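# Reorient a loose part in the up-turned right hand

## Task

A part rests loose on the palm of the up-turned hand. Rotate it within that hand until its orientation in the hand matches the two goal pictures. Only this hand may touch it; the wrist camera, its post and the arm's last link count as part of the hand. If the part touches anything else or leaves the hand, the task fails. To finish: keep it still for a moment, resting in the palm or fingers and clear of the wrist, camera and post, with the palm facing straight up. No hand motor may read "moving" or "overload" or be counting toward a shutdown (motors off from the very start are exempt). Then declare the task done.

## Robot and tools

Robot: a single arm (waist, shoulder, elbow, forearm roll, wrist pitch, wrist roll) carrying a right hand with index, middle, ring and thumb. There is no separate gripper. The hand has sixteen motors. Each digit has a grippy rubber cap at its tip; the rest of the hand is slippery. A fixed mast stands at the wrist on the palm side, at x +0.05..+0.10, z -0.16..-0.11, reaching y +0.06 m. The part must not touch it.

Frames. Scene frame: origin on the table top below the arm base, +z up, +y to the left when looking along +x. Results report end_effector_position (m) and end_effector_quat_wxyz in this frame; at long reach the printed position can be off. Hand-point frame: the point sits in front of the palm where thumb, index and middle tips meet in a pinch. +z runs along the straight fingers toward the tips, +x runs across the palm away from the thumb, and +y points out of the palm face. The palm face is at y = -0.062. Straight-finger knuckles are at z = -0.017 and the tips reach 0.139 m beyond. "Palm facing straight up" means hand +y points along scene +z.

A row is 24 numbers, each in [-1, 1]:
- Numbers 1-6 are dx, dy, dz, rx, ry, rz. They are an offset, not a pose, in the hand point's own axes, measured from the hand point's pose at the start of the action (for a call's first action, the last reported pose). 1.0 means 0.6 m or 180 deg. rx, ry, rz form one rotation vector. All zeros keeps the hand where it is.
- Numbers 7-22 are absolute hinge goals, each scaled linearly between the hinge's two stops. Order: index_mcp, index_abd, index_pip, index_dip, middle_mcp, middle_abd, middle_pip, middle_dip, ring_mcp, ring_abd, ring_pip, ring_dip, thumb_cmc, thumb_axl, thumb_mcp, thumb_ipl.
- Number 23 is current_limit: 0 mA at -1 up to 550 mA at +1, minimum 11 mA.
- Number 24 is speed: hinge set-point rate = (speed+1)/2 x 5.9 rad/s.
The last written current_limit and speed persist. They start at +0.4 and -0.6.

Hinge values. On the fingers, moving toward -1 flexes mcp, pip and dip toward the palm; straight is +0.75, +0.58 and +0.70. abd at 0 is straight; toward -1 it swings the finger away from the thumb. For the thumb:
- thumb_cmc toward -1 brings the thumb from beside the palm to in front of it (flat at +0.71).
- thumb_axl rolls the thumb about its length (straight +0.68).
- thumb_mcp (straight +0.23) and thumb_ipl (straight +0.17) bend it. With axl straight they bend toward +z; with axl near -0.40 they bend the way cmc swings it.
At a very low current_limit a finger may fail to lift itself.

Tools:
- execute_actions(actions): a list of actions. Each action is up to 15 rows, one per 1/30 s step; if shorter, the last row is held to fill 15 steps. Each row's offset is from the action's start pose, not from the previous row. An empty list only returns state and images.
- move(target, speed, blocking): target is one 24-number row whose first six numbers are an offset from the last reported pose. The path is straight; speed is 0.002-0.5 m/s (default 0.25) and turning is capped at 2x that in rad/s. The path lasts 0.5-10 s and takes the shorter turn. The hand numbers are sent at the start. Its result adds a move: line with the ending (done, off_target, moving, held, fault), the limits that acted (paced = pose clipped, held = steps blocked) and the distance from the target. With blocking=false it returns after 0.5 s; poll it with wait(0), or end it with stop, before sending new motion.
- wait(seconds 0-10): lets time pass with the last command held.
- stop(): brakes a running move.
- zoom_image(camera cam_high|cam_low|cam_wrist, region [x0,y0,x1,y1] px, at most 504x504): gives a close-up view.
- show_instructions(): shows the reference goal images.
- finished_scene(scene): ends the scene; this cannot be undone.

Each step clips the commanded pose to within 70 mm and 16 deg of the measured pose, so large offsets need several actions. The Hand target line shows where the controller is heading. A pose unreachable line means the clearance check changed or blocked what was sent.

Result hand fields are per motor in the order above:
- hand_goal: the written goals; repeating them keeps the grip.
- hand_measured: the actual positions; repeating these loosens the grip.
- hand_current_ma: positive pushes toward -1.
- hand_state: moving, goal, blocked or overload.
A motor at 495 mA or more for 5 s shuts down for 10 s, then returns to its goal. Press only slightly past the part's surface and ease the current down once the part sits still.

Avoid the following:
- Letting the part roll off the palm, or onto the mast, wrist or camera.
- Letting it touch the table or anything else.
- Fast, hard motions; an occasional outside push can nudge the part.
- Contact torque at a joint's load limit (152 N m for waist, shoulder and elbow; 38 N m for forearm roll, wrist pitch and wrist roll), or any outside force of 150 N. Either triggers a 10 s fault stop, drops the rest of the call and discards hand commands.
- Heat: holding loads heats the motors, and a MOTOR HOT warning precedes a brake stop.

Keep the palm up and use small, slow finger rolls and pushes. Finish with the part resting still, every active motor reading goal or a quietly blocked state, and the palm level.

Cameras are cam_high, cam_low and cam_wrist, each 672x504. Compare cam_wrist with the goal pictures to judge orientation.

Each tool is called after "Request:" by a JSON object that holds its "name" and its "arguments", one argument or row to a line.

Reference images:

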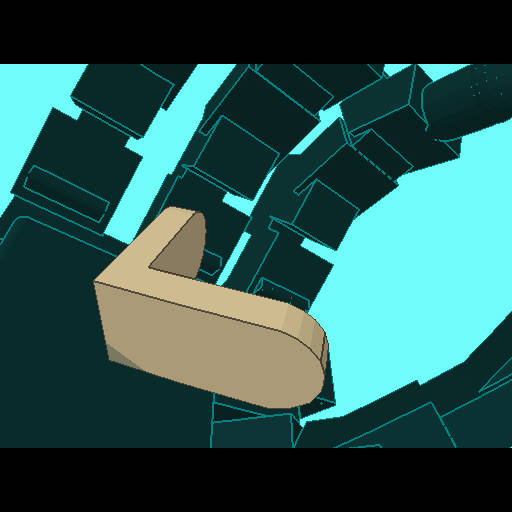

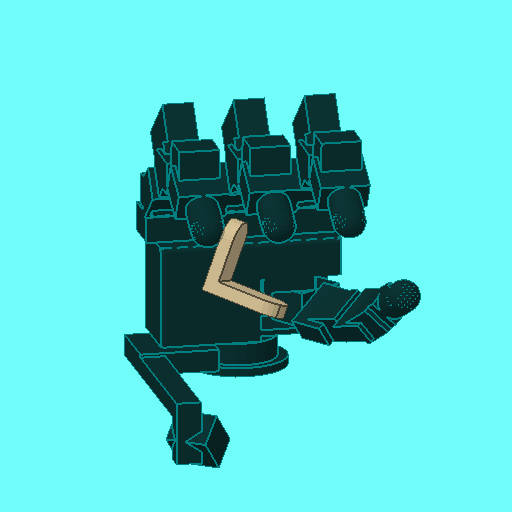

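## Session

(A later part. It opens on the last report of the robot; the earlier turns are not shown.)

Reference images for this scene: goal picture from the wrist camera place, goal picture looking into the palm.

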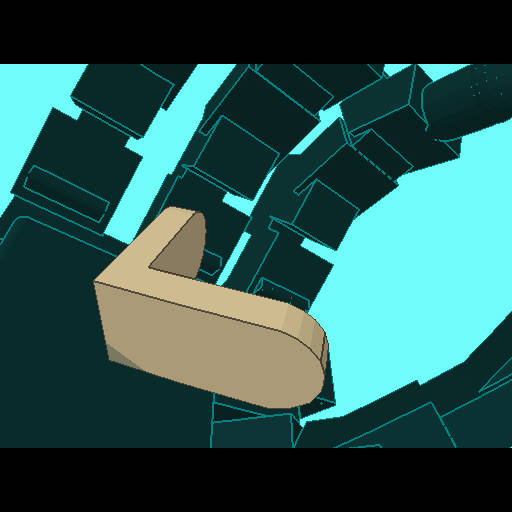

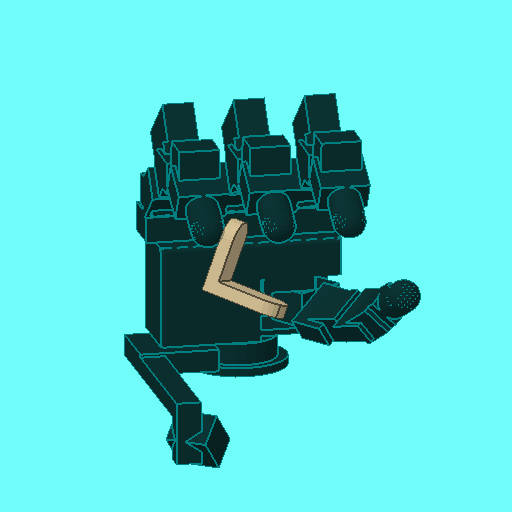

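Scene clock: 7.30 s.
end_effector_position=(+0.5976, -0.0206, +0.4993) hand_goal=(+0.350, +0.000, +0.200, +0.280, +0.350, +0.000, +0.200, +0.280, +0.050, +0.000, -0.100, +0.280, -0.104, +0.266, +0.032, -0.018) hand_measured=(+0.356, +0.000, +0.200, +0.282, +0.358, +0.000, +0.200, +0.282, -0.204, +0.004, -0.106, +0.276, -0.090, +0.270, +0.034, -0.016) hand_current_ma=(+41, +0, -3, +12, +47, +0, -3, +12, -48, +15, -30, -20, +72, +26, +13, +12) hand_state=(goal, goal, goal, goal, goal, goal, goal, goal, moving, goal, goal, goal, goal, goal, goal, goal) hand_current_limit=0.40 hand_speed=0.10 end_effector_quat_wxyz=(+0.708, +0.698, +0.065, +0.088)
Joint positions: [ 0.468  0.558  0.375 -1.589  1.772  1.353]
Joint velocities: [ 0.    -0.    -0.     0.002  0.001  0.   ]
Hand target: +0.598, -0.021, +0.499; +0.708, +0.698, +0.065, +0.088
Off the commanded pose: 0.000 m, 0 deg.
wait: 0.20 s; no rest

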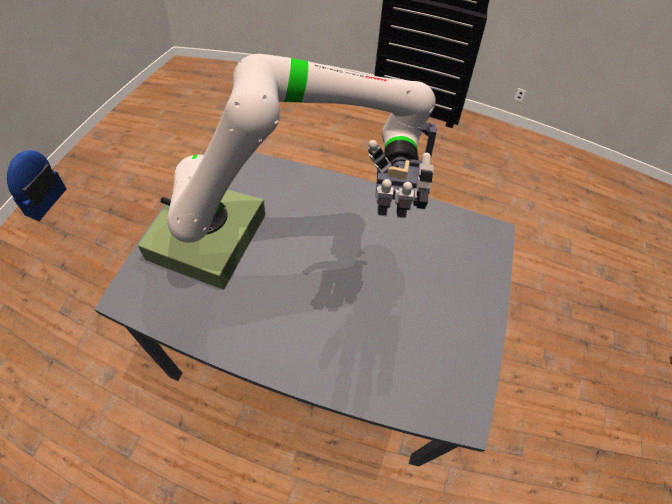

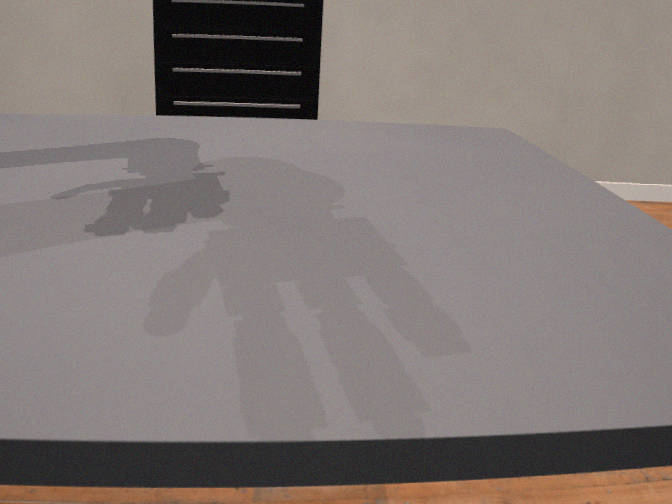

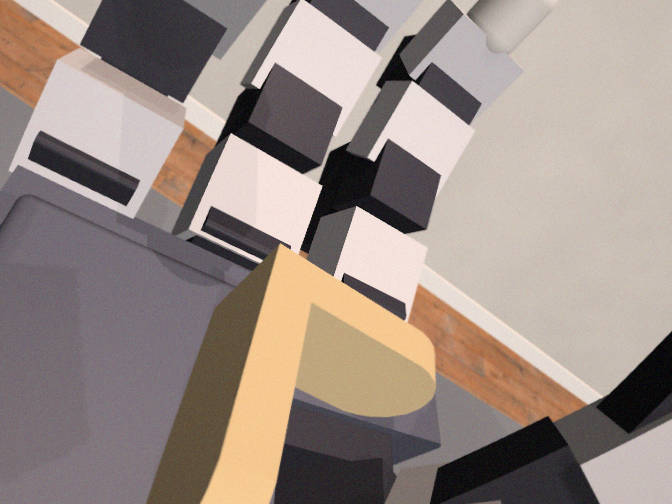

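Request:
{"name": "execute_actions", "arguments": {
  "actions": [
    [[0,0,0,0,0,0, 0.2,0.97,0.285,-0.9, 0.35,0,0.2,0.28, 0.05,0.0,-0.1,0.28, 0.6,0.266,0.15,0.1, 0.6,0.1]],
    [[0,0,0,0,0,0, -0.62,0.97,0.285,-0.9, 0.35,0,0.2,0.28, 0.05,0.0,-0.1,0.28, 0.6,0.266,0.15,0.1, 0.6,-0.2]]
  ]
}}

Request:
{"name": "wait", "arguments": {
  "seconds": 0.4
}}

Request:
{"name": "zoom_image", "arguments": {
  "camera": "cam_high",
  "region": [350, 110, 470, 220]
}}

Scene clock: 8.97 s.
end_effector_position=(+0.5976, -0.0206, +0.4993) hand_goal=(-0.620, +0.970, +0.286, -0.900, +0.350, +0.000, +0.200, +0.280, +0.050, +0.000, -0.100, +0.280, +0.600, +0.266, +0.150, +0.100) hand_measured=(-0.200, +0.970, +0.286, -0.890, +0.358, +0.000, +0.200, +0.282, +0.054, +0.004, -0.104, +0.276, +0.610, +0.270, +0.152, +0.098) hand_current_ma=(+91, +3, -5, -9, +47, +0, -3, +12, +19, +15, -17, -18, +52, +21, +10, -7) hand_state=(moving, goal, goal, moving, goal, goal, goal, goal, goal, goal, goal, goal, goal, goal, goal, goal) hand_current_limit=0.60 hand_speed=-0.20 end_effector_quat_wxyz=(+0.708, +0.698, +0.065, +0.088)
Joint positions: [ 0.468  0.558  0.375 -1.589  1.772  1.353]
Joint velocities: [ 0.    -0.001  0.001 -0.001  0.     0.   ]
Hand target: +0.598, -0.021, +0.499; +0.708, +0.698, +0.065, +0.088
Off the commanded pose: 0.000 m, 0 deg.
Step readings (end_effector_position; steps 1 to 15: 1st action; 16 to 30: 2nd action):
0: (+0.5976, -0.0206, +0.4993)
1: (+0.5976, -0.0206, +0.4993)
2: (+0.5976, -0.0206, +0.4993)
4: (+0.5976, -0.0206, +0.4993)
8: (+0.5976, -0.0206, +0.4993)
15: (+0.5976, -0.0206, +0.4993)
16: (+0.5976, -0.0206, +0.4993)
17: (+0.5976, -0.0206, +0.4993)
19: (+0.5976, -0.0206, +0.4993)
23: (+0.5976, -0.0206, +0.4993)
30: end_effector_position above

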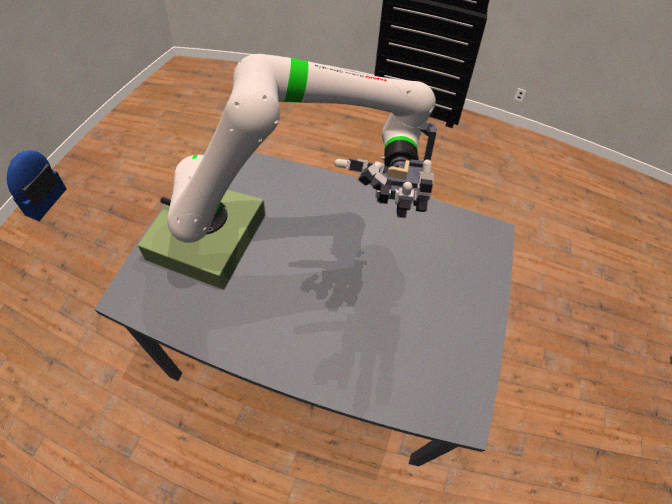

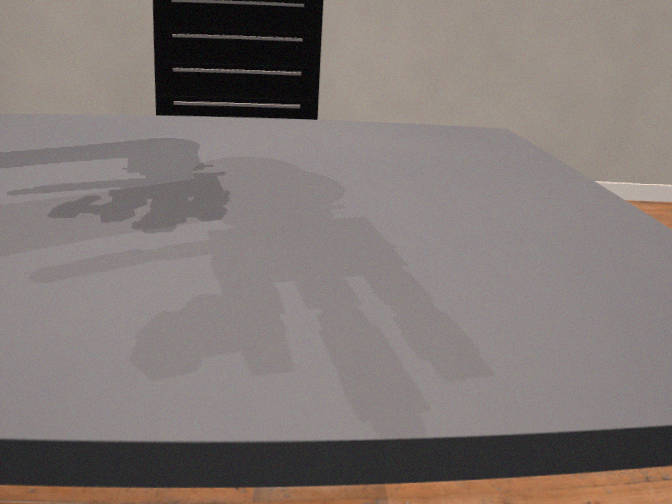

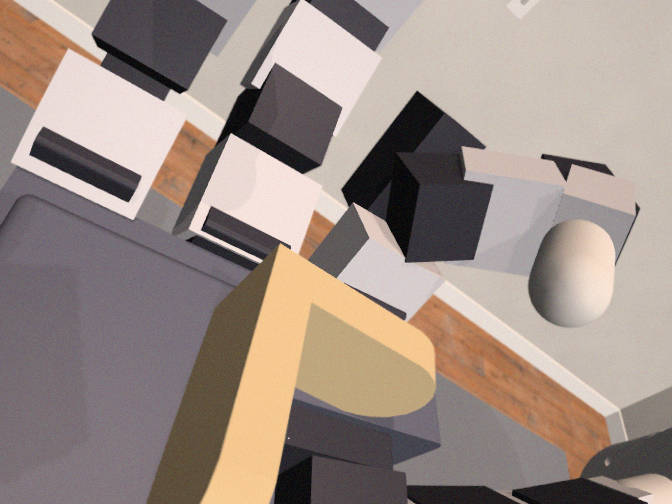

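Scene clock: 9.37 s.
end_effector_position=(+0.5976, -0.0206, +0.4993) hand_goal=(-0.620, +0.970, +0.286, -0.900, +0.350, +0.000, +0.200, +0.280, +0.050, +0.000, -0.100, +0.280, +0.600, +0.266, +0.150, +0.100) hand_measured=(-0.612, +0.970, +0.286, -0.898, +0.358, +0.000, +0.200, +0.282, +0.054, +0.004, -0.104, +0.276, +0.610, +0.270, +0.152, +0.098) hand_current_ma=(-24, +4, -5, +13, +47, +0, -3, +12, +19, +15, -17, -18, +52, +21, +10, -7) hand_state=(moving, goal, goal, goal, goal, goal, goal, goal, goal, goal, goal, goal, goal, goal, goal, goal) hand_current_limit=0.60 hand_speed=-0.20 end_effector_quat_wxyz=(+0.708, +0.698, +0.065, +0.088)
Joint positions: [ 0.468  0.558  0.375 -1.589  1.772  1.353]
Joint velocities: [ 0.     0.001  0.    -0.001  0.001 -0.001]
Hand target: +0.598, -0.021, +0.499; +0.708, +0.698, +0.065, +0.088
Off the commanded pose: 0.000 m, 0 deg.
wait: 0.40 s; no rest

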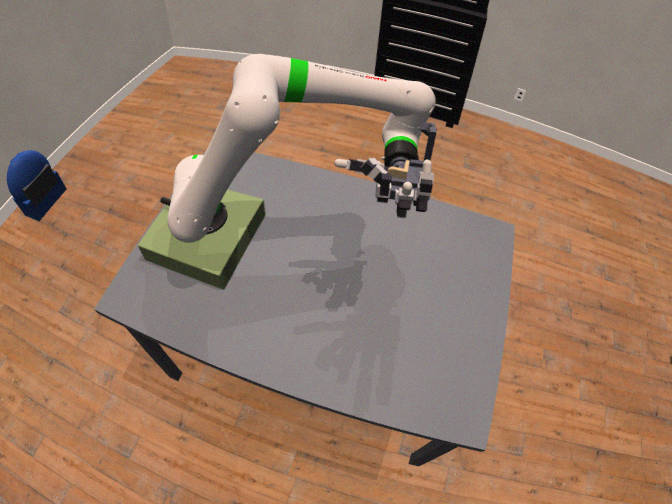

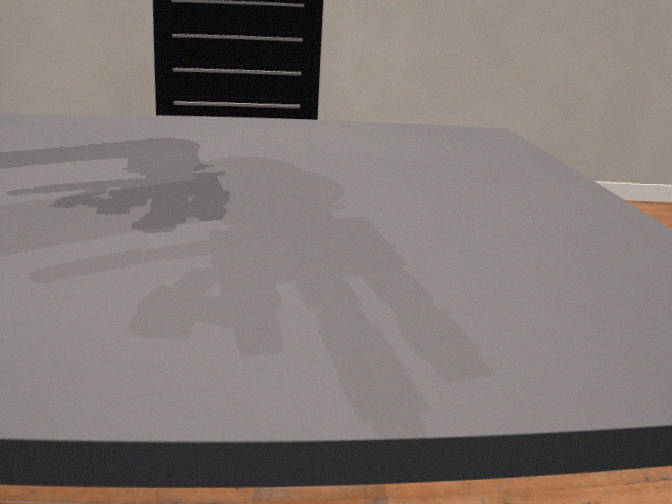

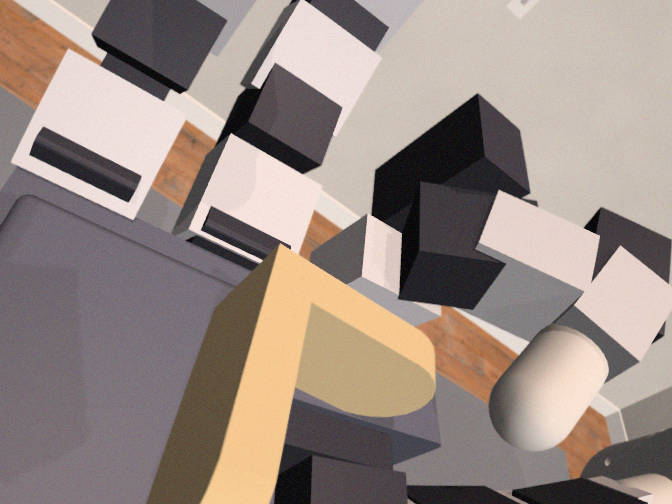

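Region (350, 110, 470, 220) of cam_high's 672x504 image, scaled by 4.200, with more detail than that image has; it fills the top 462 rows of this view, and the rest is white.

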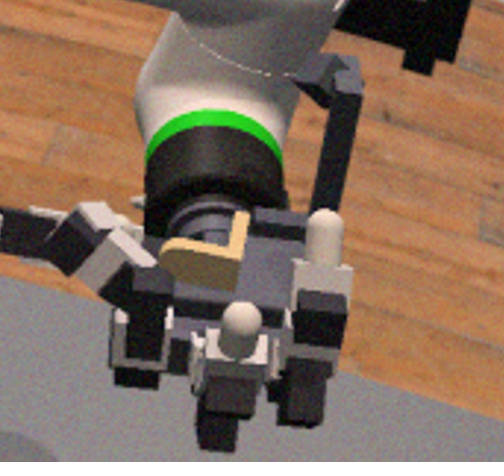

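Request:
{"name": "execute_actions", "arguments": {
  "actions": [
    [[0,0,0,0,0,0, -0.62,0.97,-0.226,-0.72, 0.35,0,0.2,0.28, 0.05,0.0,-0.1,0.28, 0.6,0.266,0.15,0.1, 0.6,-0.5]]
  ]
}}

Scene clock: 10.03 s.
end_effector_position=(+0.5976, -0.0206, +0.4993) hand_goal=(-0.620, +0.970, -0.226, -0.720, +0.350, +0.000, +0.200, +0.280, +0.050, +0.000, -0.100, +0.280, +0.600, +0.266, +0.150, +0.100) hand_measured=(-0.620, +0.970, -0.210, -0.722, +0.358, +0.000, +0.200, +0.282, +0.054, +0.004, -0.104, +0.276, +0.610, +0.270, +0.152, +0.098) hand_current_ma=(-3, +4, -27, -15, +47, +0, -3, +12, +19, +15, -17, -18, +52, +21, +10, -7) hand_state=(goal, goal, moving, goal, goal, goal, goal, goal, goal, goal, goal, goal, goal, goal, goal, goal) hand_current_limit=0.60 hand_speed=-0.50 end_effector_quat_wxyz=(+0.708, +0.698, +0.065, +0.088)
Joint positions: [ 0.468  0.558  0.375 -1.589  1.772  1.353]
Joint velocities: [-0.001  0.     0.     0.002 -0.001 -0.001]
Hand target: +0.598, -0.021, +0.499; +0.708, +0.698, +0.065, +0.088
Off the commanded pose: 0.000 m, 0 deg.
Step readings (end_effector_position):
0: (+0.5976, -0.0206, +0.4993)
1: (+0.5976, -0.0206, +0.4993)
2: (+0.5976, -0.0206, +0.4993)
4: (+0.5976, -0.0206, +0.4993)
8: (+0.5976, -0.0206, +0.4993)
15: end_effector_position above

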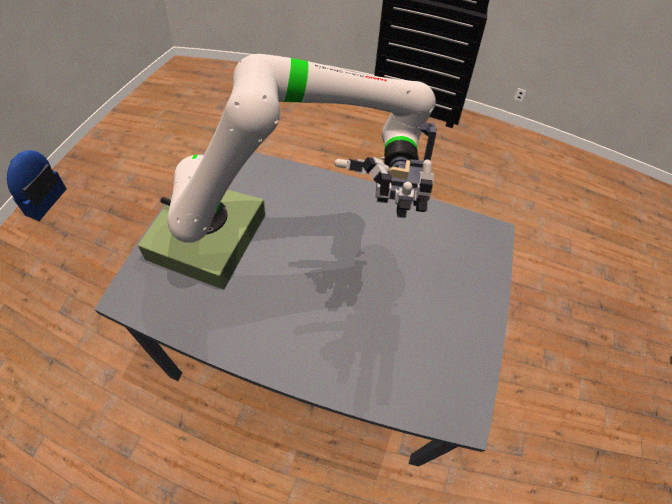

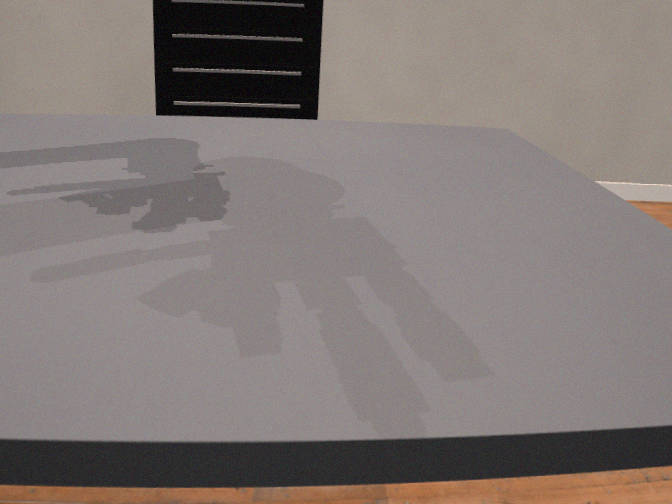

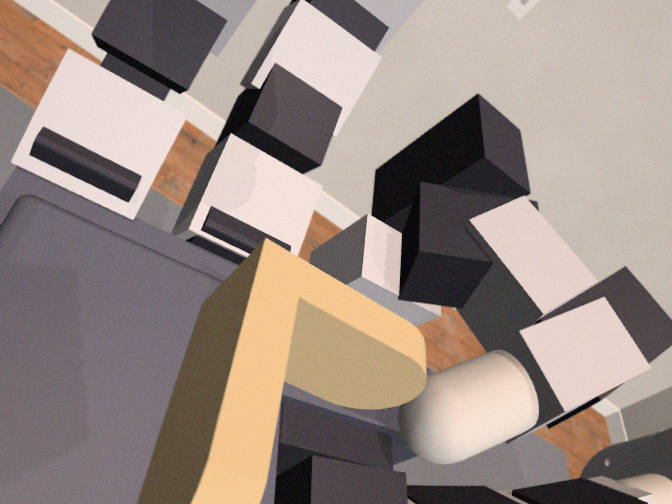

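Request:
{"name": "execute_actions", "arguments": {
  "actions": [
    [[0,0,0,0,0,0, -0.51,0.97,-0.52,-0.61, 0.35,0,0.2,0.28, 0.05,0.0,-0.1,0.28, 0.6,0.266,0.15,0.1, 0.6,-0.7]],
    [[0,0,0,0,0,0, -0.41,0.97,-0.74,-0.54, 0.35,0,0.2,0.28, 0.05,0.0,-0.1,0.28, 0.6,0.266,0.15,0.1, 0.6,-0.7]]
  ]
}}

Scene clock: 11.23 s.
end_effector_position=(+0.5976, -0.0206, +0.4993) hand_goal=(-0.410, +0.970, -0.740, -0.540, +0.350, +0.000, +0.200, +0.280, +0.050, +0.000, -0.100, +0.280, +0.600, +0.266, +0.150, +0.100) hand_measured=(-0.414, +0.970, -0.738, -0.542, +0.358, +0.000, +0.200, +0.282, +0.054, +0.004, -0.104, +0.276, +0.610, +0.270, +0.152, +0.098) hand_current_ma=(-25, +4, +8, -15, +47, +0, -3, +12, +19, +15, -17, -18, +52, +21, +10, -7) hand_state=(goal, goal, goal, goal, goal, goal, goal, goal, goal, goal, goal, goal, goal, goal, goal, goal) hand_current_limit=0.60 hand_speed=-0.70 end_effector_quat_wxyz=(+0.708, +0.698, +0.065, +0.088)
Joint positions: [ 0.468  0.558  0.375 -1.589  1.772  1.353]
Joint velocities: [ 0.     0.    -0.001  0.    -0.    -0.002]
Hand target: +0.598, -0.021, +0.499; +0.708, +0.698, +0.065, +0.088
Off the commanded pose: 0.000 m, 0 deg.
Step readings (end_effector_position; steps 1 to 15: 1st action; 16 to 30: 2nd action):
0: (+0.5976, -0.0206, +0.4993)
1: (+0.5976, -0.0206, +0.4993)
2: (+0.5976, -0.0206, +0.4993)
4: (+0.5976, -0.0206, +0.4993)
8: (+0.5976, -0.0206, +0.4993)
15: (+0.5976, -0.0206, +0.4993)
16: (+0.5976, -0.0206, +0.4993)
17: (+0.5976, -0.0206, +0.4993)
19: (+0.5976, -0.0206, +0.4993)
23: (+0.5976, -0.0206, +0.4993)
30: end_effector_position above

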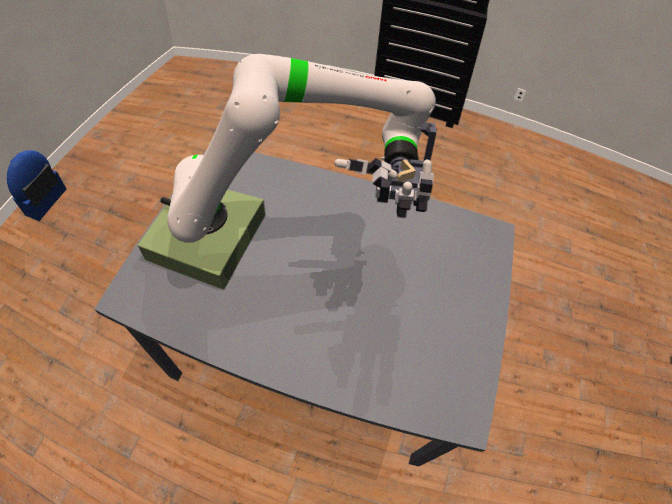

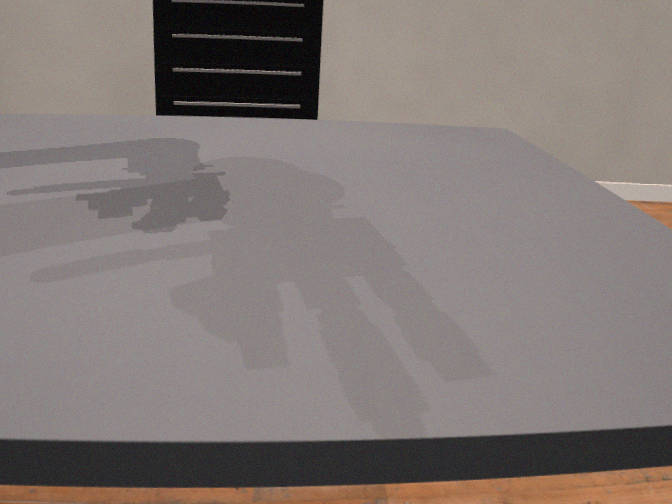

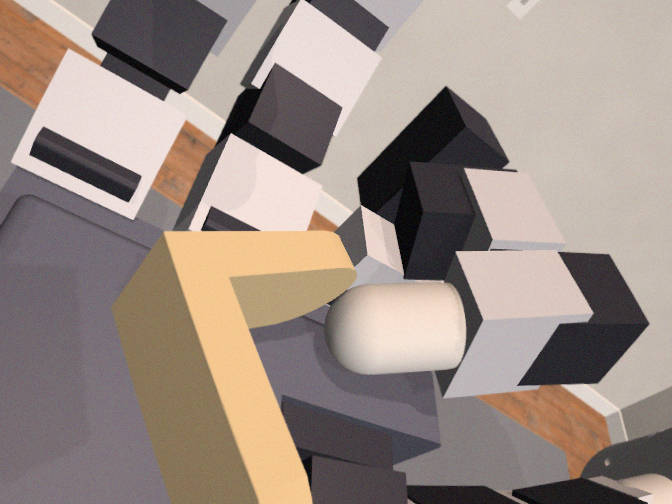

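Request:
{"name": "execute_actions", "arguments": {
  "actions": [
    [[0,0,0,0,0,0, -0.27,0.97,-0.98,-0.36, 0.35,0,0.2,0.28, 0.05,0.0,-0.1,0.28, 0.6,0.266,0.15,0.1, 0.6,-0.7]]
  ]
}}

Request:
{"name": "zoom_image", "arguments": {
  "camera": "cam_high",
  "region": [350, 110, 470, 220]
}}

Scene clock: 11.90 s.
end_effector_position=(+0.5976, -0.0206, +0.4993) hand_goal=(-0.270, +0.970, -0.980, -0.360, +0.350, +0.000, +0.200, +0.280, +0.050, +0.000, -0.100, +0.280, +0.600, +0.266, +0.150, +0.100) hand_measured=(-0.272, +0.970, -0.978, -0.364, +0.358, +0.000, +0.200, +0.282, +0.054, +0.004, -0.104, +0.276, +0.610, +0.270, +0.152, +0.098) hand_current_ma=(-12, +4, +7, -15, +47, +0, -3, +12, +19, +15, -17, -18, +52, +21, +10, -7) hand_state=(goal, goal, goal, goal, goal, goal, goal, goal, goal, goal, goal, goal, goal, goal, goal, goal) hand_current_limit=0.60 hand_speed=-0.70 end_effector_quat_wxyz=(+0.708, +0.698, +0.065, +0.088)
Joint positions: [ 0.468  0.558  0.375 -1.589  1.772  1.353]
Joint velocities: [ 0.     0.001 -0.     0.001  0.001  0.   ]
Hand target: +0.598, -0.021, +0.499; +0.708, +0.698, +0.065, +0.088
Off the commanded pose: 0.000 m, 0 deg.
Step readings (end_effector_position):
0: (+0.5976, -0.0206, +0.4993)
1: (+0.5976, -0.0206, +0.4993)
2: (+0.5976, -0.0206, +0.4993)
4: (+0.5976, -0.0206, +0.4993)
8: (+0.5976, -0.0206, +0.4993)
15: end_effector_position above

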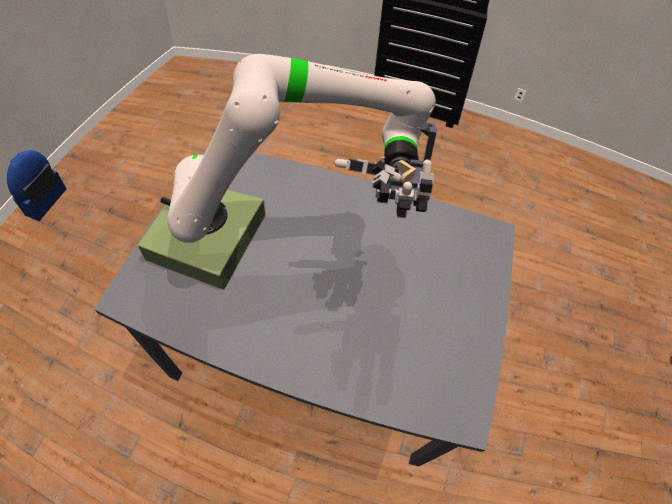

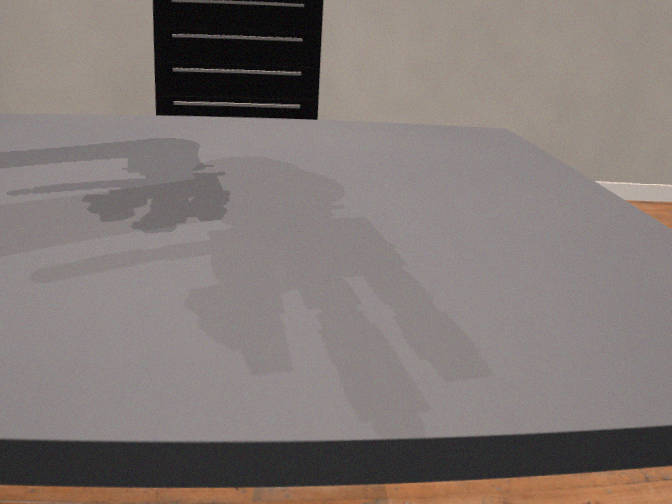

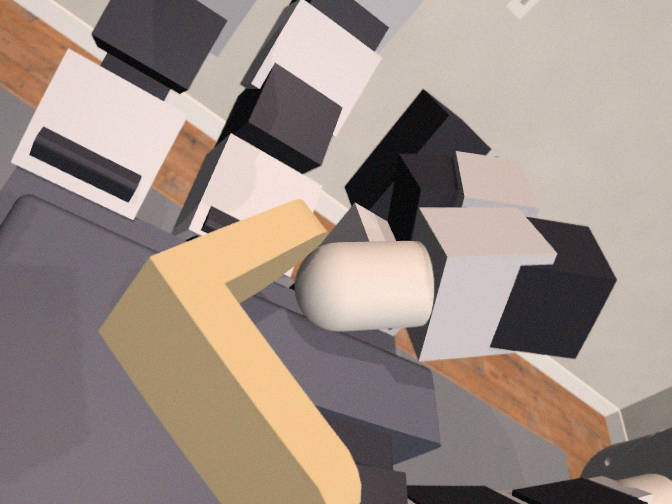

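Region (350, 110, 470, 220) of cam_high's 672x504 image, scaled by 4.200, with more detail than that image has; it fills the top 462 rows of this view, and the rest is white.

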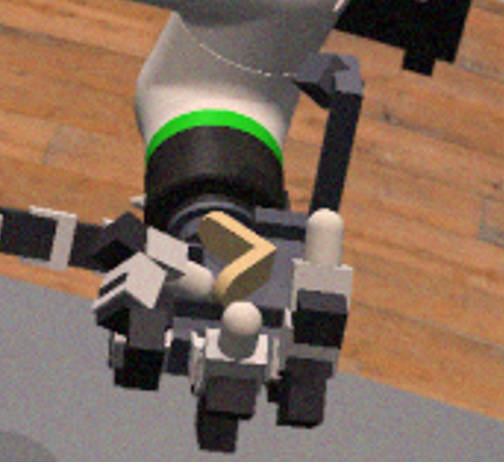

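Request:
{"name": "execute_actions", "arguments": {
  "actions": [
    [[0,0,0,0,0,0, -0.27,0.97,-0.98,-0.36, 0.35,0,0.2,0.28, 0.0,-0.97,-0.08,-0.83, 0.6,0.266,0.15,0.1, 0.7,0]],
    [[0,0,0,0,0,0, -0.27,0.97,-0.98,-0.36, 0.35,0,0.2,0.28, -0.64,-0.97,-0.08,-0.83, 0.6,0.266,0.15,0.1, 0.7,0]],
    [[0,0,0,0,0,0, -0.27,0.97,-0.98,-0.36, 0.35,0,0.2,0.28, -0.62,-0.97,-0.3,-0.62, 0.6,0.266,0.15,0.1, 0.7,-0.6]],
    [[0,0,0,0,0,0, -0.27,0.97,-0.98,-0.36, 0.35,0,0.2,0.28, -0.51,-0.97,-0.59,-0.32, 0.6,0.266,0.15,0.1, 0.7,-0.7]]
  ]
}}

Scene clock: 15.73 s.
end_effector_position=(+0.5976, -0.0206, +0.4993) hand_goal=(-0.270, +0.970, -0.980, -0.360, +0.350, +0.000, +0.200, +0.280, -0.510, -0.970, -0.590, -0.320, +0.600, +0.266, +0.150, +0.100) hand_measured=(-0.272, +0.970, -0.978, -0.364, +0.358, +0.000, +0.200, +0.282, -0.516, -0.970, -0.586, -0.328, +0.610, +0.270, +0.152, +0.098) hand_current_ma=(-12, +4, +7, -16, +47, +0, -3, +12, -35, +0, -3, +0, +52, +21, +10, -7) hand_state=(goal, goal, goal, goal, goal, goal, goal, goal, goal, goal, moving, moving, goal, goal, goal, goal) hand_current_limit=0.70 hand_speed=-0.70 end_effector_quat_wxyz=(+0.708, +0.698, +0.065, +0.088)
Joint positions: [ 0.468  0.558  0.375 -1.589  1.772  1.353]
Joint velocities: [-0.    -0.001  0.     0.     0.001 -0.001]
Hand target: +0.598, -0.021, +0.499; +0.708, +0.698, +0.065, +0.088
Off the commanded pose: 0.000 m, 0 deg.
Step readings (end_effector_position; steps 1 to 15: 1st action; 16 to 30: 2nd action; 31 to 45: 3rd action; 46 to 60: 4th action):
0: (+0.5976, -0.0206, +0.4993)
1: (+0.5976, -0.0206, +0.4993)
2: (+0.5976, -0.0206, +0.4993)
4: (+0.5976, -0.0206, +0.4993)
8: (+0.5976, -0.0206, +0.4993)
15: (+0.5976, -0.0206, +0.4993)
16: (+0.5976, -0.0206, +0.4993)
17: (+0.5976, -0.0206, +0.4993)
19: (+0.5976, -0.0206, +0.4993)
23: (+0.5976, -0.0206, +0.4993)
30: (+0.5976, -0.0206, +0.4993)
31: (+0.5976, -0.0206, +0.4993)
32: (+0.5976, -0.0206, +0.4993)
34: (+0.5976, -0.0206, +0.4993)
38: (+0.5976, -0.0206, +0.4993)
45: (+0.5976, -0.0206, +0.4993)
46: (+0.5976, -0.0206, +0.4993)
47: (+0.5976, -0.0206, +0.4993)
49: (+0.5976, -0.0206, +0.4993)
53: (+0.5976, -0.0206, +0.4993)
60: end_effector_position above

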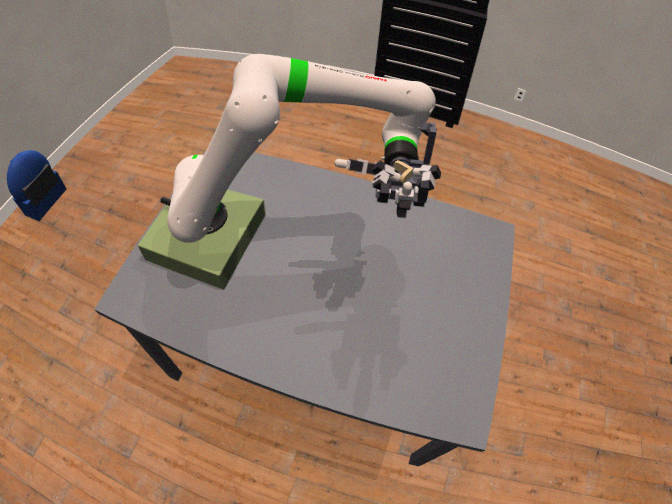

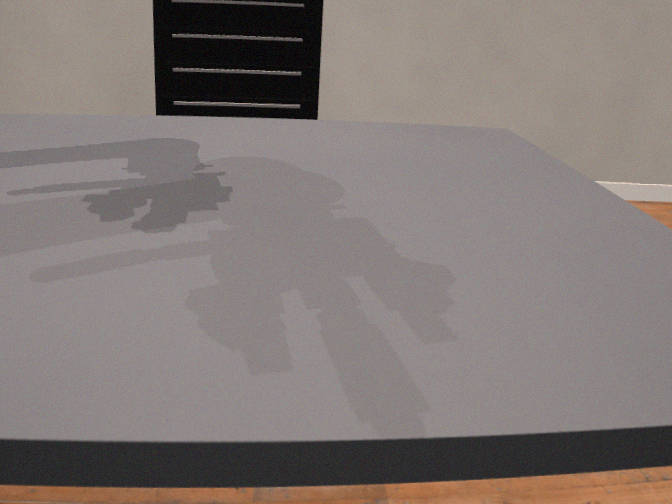

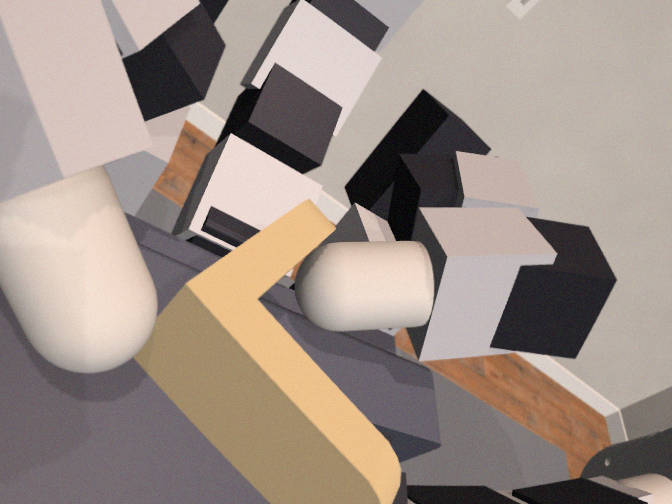

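Working. Continue.

Request:
{"name": "execute_actions", "arguments": {
  "actions": [
    [[0,0,0,0,0,0, -0.27,0.97,-0.98,-0.36, 0.35,0,0.2,0.28, -0.44,-0.97,-0.9,0.05, 0.6,0.266,0.15,0.1, 0.7,-0.65]]
  ]
}}

Request:
{"name": "zoom_image", "arguments": {
  "camera": "cam_high",
  "region": [330, 120, 450, 220]
}}

Scene clock: 16.40 s.
end_effector_position=(+0.5976, -0.0206, +0.4993) hand_goal=(-0.270, +0.970, -0.980, -0.360, +0.350, +0.000, +0.200, +0.280, -0.440, -0.970, -0.900, +0.050, +0.600, +0.266, +0.150, +0.100) hand_measured=(-0.272, +0.970, -0.978, -0.364, +0.358, +0.000, +0.200, +0.282, -0.446, -0.970, -0.898, +0.032, +0.610, +0.270, +0.152, +0.098) hand_current_ma=(-12, +4, +7, -16, +47, +0, -3, +12, -30, +0, +2, +17, +52, +21, +10, -7) hand_state=(goal, goal, goal, goal, goal, goal, goal, goal, goal, goal, moving, moving, goal, goal, goal, goal) hand_current_limit=0.70 hand_speed=-0.65 end_effector_quat_wxyz=(+0.708, +0.698, +0.065, +0.088)
Joint positions: [ 0.468  0.558  0.375 -1.589  1.772  1.353]
Joint velocities: [-0.001 -0.001  0.    -0.001 -0.     0.   ]
Hand target: +0.598, -0.021, +0.499; +0.708, +0.698, +0.065, +0.088
Off the commanded pose: 0.000 m, 0 deg.
Step readings (end_effector_position):
0: (+0.5976, -0.0206, +0.4993)
1: (+0.5976, -0.0206, +0.4993)
2: (+0.5976, -0.0206, +0.4993)
4: (+0.5976, -0.0206, +0.4993)
8: (+0.5976, -0.0206, +0.4993)
15: end_effector_position above

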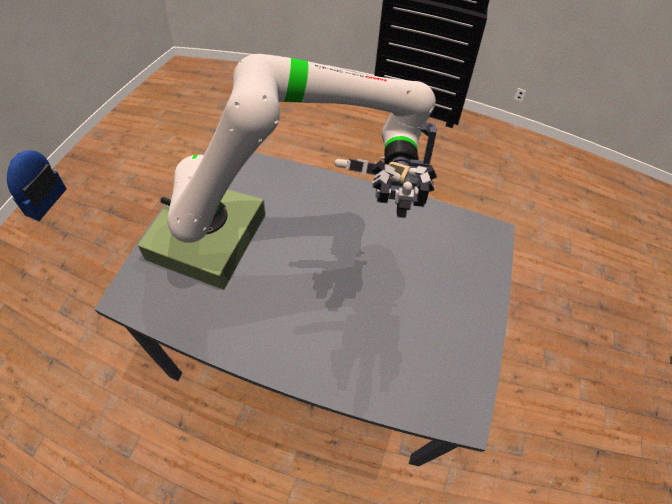

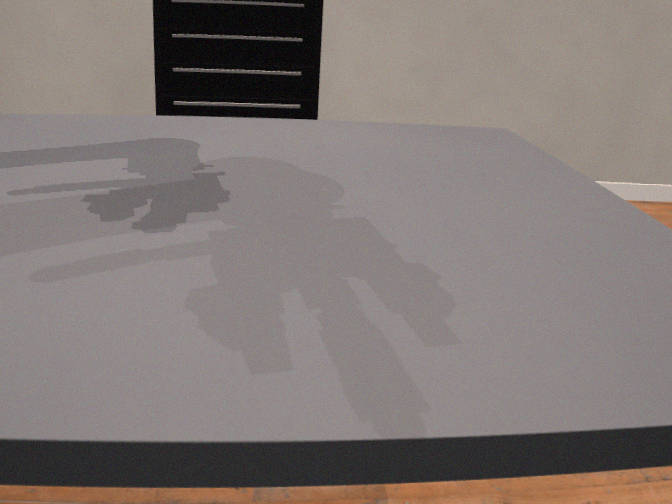

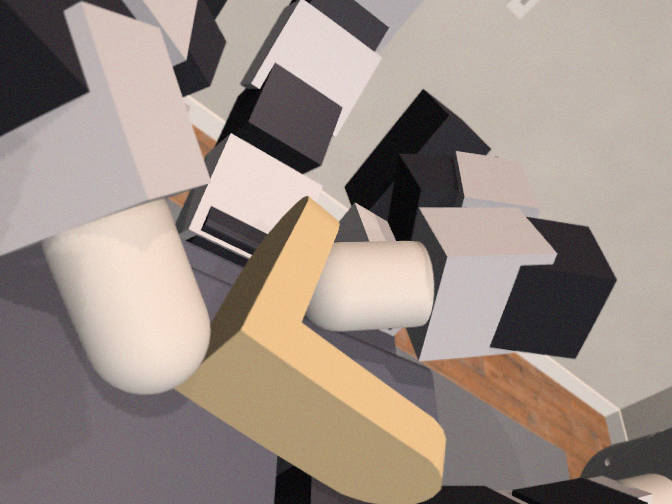

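Region (330, 120, 450, 220) of cam_high's 672x504 image, scaled by 4.200, with more detail than that image has.

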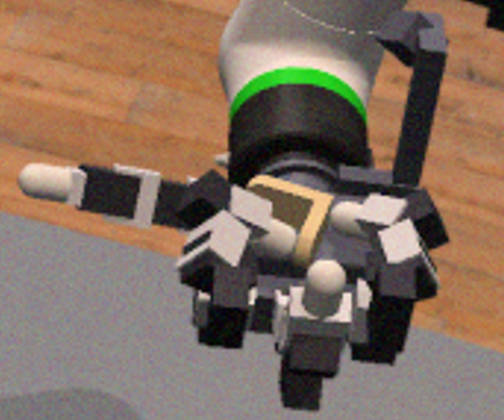

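Request:
{"name": "execute_actions", "arguments": {
  "actions": [
    [[0,0,0,0,0,0, -0.2,0.97,-0.5,-0.6, 0.35,0,0.2,0.28, -0.44,-0.97,-0.9,0.05, 0.45,0.266,0.15,0.1, 0.7,-0.5]],
    [[0,0,0,0,0,0, 0.3,0.97,-0.5,-0.6, 0.35,0,0.2,0.28, -0.44,-0.97,-0.9,0.05, 0.2,0.266,0.15,0.1, 0.7,-0.6]]
  ]
}}

Request:
{"name": "zoom_image", "arguments": {
  "camera": "cam_high",
  "region": [330, 120, 450, 220]
}}

Scene clock: 17.63 s.
end_effector_position=(+0.5976, -0.0206, +0.4993) hand_goal=(+0.300, +0.970, -0.500, -0.600, +0.350, +0.000, +0.200, +0.280, -0.440, -0.970, -0.900, +0.050, +0.200, +0.266, +0.150, +0.100) hand_measured=(+0.190, +0.970, -0.504, -0.598, +0.358, +0.000, +0.200, +0.282, -0.446, -0.970, -0.898, +0.046, +0.222, +0.270, +0.152, +0.100) hand_current_ma=(-26, +4, -22, +12, +47, +0, -3, +12, -30, +0, +5, -16, +116, +20, +12, -7) hand_state=(moving, goal, goal, goal, goal, goal, goal, goal, goal, goal, goal, goal, blocked, goal, goal, goal) hand_current_limit=0.70 hand_speed=-0.60 end_effector_quat_wxyz=(+0.708, +0.698, +0.065, +0.088)
Joint positions: [ 0.468  0.558  0.375 -1.589  1.772  1.353]
Joint velocities: [ 0. -0. -0.  0.  0. -0.]
Hand target: +0.598, -0.021, +0.499; +0.708, +0.698, +0.065, +0.088
Off the commanded pose: 0.000 m, 0 deg.
Step readings (end_effector_position; steps 1 to 15: 1st action; 16 to 30: 2nd action):
0: (+0.5976, -0.0206, +0.4993)
1: (+0.5976, -0.0206, +0.4993)
2: (+0.5976, -0.0206, +0.4993)
4: (+0.5976, -0.0206, +0.4993)
8: (+0.5976, -0.0206, +0.4993)
15: (+0.5976, -0.0206, +0.4993)
16: (+0.5976, -0.0206, +0.4993)
17: (+0.5976, -0.0206, +0.4993)
19: (+0.5976, -0.0206, +0.4993)
23: (+0.5976, -0.0206, +0.4993)
30: end_effector_position above

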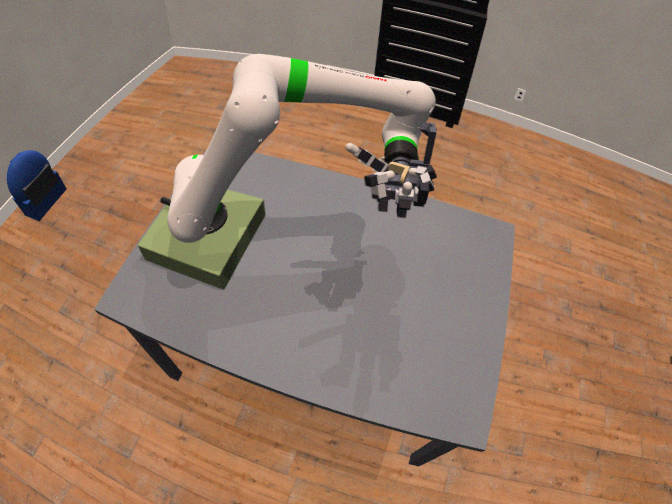

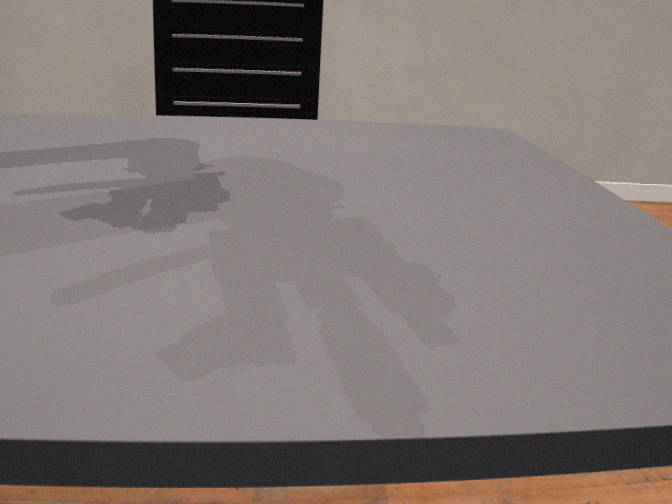

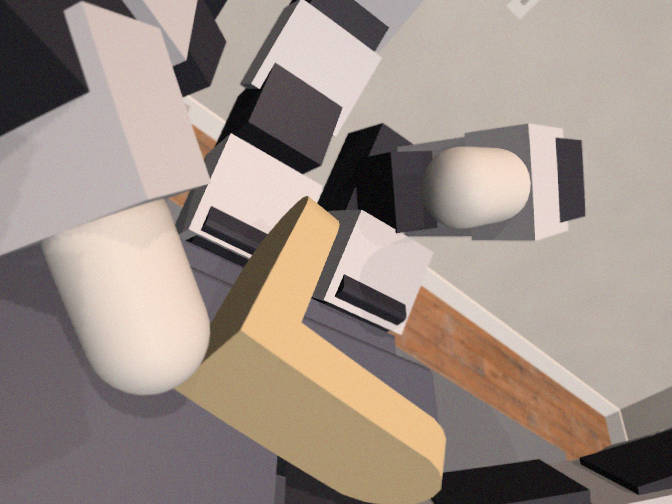

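Region (330, 120, 450, 220) of cam_high's 672x504 image, scaled by 4.200, with more detail than that image has.

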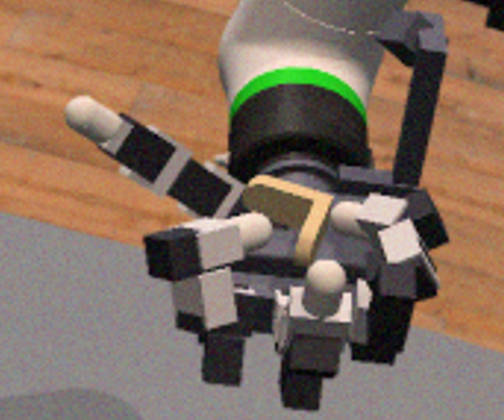

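Request:
{"name": "execute_actions", "arguments": {
  "actions": [
    [[0,0,0,0,0,0, 0.3,0.97,-0.5,-0.6, 0.35,0,0.2,0.28, -0.40,-0.97,-0.98,0.04, 0.25,0.68,0.23,0.17, 0.7,-0.6]],
    [[0,0,0,0,0,0, 0.3,0.97,-0.5,-0.6, 0.35,0,0.2,0.28, -0.40,-0.97,-0.98,0.04, 0.0,0.68,0.23,0.17, 0.7,-0.75]]
  ]
}}

Request:
{"name": "zoom_image", "arguments": {
  "camera": "cam_high",
  "region": [330, 120, 450, 220]
}}

Scene clock: 19.00 s.
end_effector_position=(+0.5976, -0.0206, +0.4993) hand_goal=(+0.300, +0.970, -0.500, -0.600, +0.350, +0.000, +0.200, +0.280, -0.400, -0.970, -0.980, +0.040, +0.000, +0.680, +0.230, +0.170) hand_measured=(+0.304, +0.970, -0.504, -0.598, +0.358, +0.000, +0.200, +0.282, -0.404, -0.970, -0.978, +0.042, +0.028, +0.678, +0.230, +0.168) hand_current_ma=(+20, +4, -19, +12, +47, +0, -3, +12, -26, +0, +5, +12, +90, -13, +1, -10) hand_state=(goal, goal, goal, goal, goal, goal, goal, goal, goal, goal, goal, goal, moving, goal, goal, goal) hand_current_limit=0.70 hand_speed=-0.75 end_effector_quat_wxyz=(+0.708, +0.698, +0.065, +0.088)
Joint positions: [ 0.468  0.558  0.375 -1.589  1.772  1.353]
Joint velocities: [-0.     0.001 -0.001 -0.001  0.001 -0.001]
Hand target: +0.598, -0.021, +0.499; +0.708, +0.698, +0.065, +0.088
Off the commanded pose: 0.000 m, 0 deg.
Step readings (end_effector_position; steps 1 to 15: 1st action; 16 to 30: 2nd action):
0: (+0.5976, -0.0206, +0.4993)
1: (+0.5976, -0.0206, +0.4993)
2: (+0.5976, -0.0206, +0.4993)
4: (+0.5976, -0.0206, +0.4993)
8: (+0.5976, -0.0206, +0.4993)
15: (+0.5976, -0.0206, +0.4993)
16: (+0.5976, -0.0206, +0.4993)
17: (+0.5976, -0.0206, +0.4993)
19: (+0.5976, -0.0206, +0.4993)
23: (+0.5976, -0.0206, +0.4993)
30: end_effector_position above

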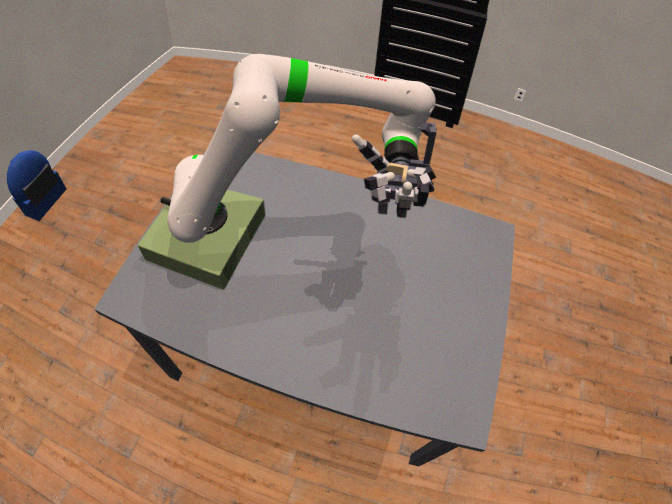

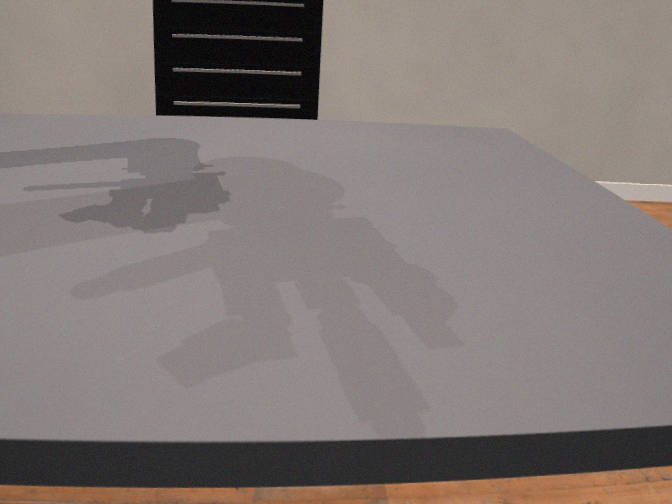

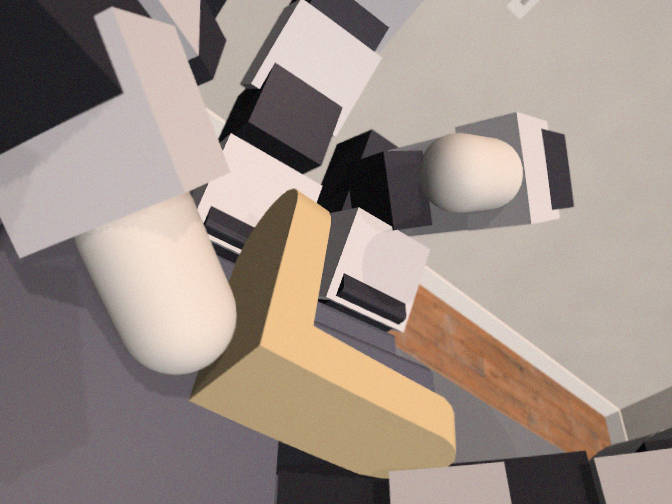

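Region (330, 120, 450, 220) of cam_high's 672x504 image, scaled by 4.200, with more detail than that image has.

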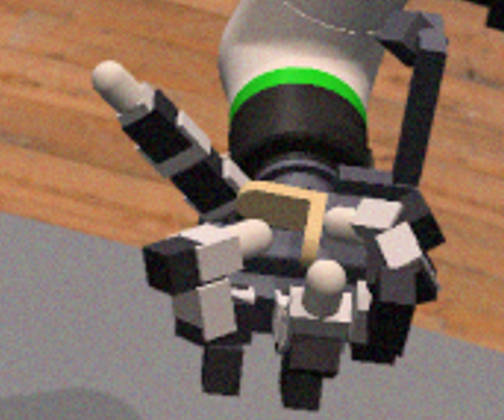

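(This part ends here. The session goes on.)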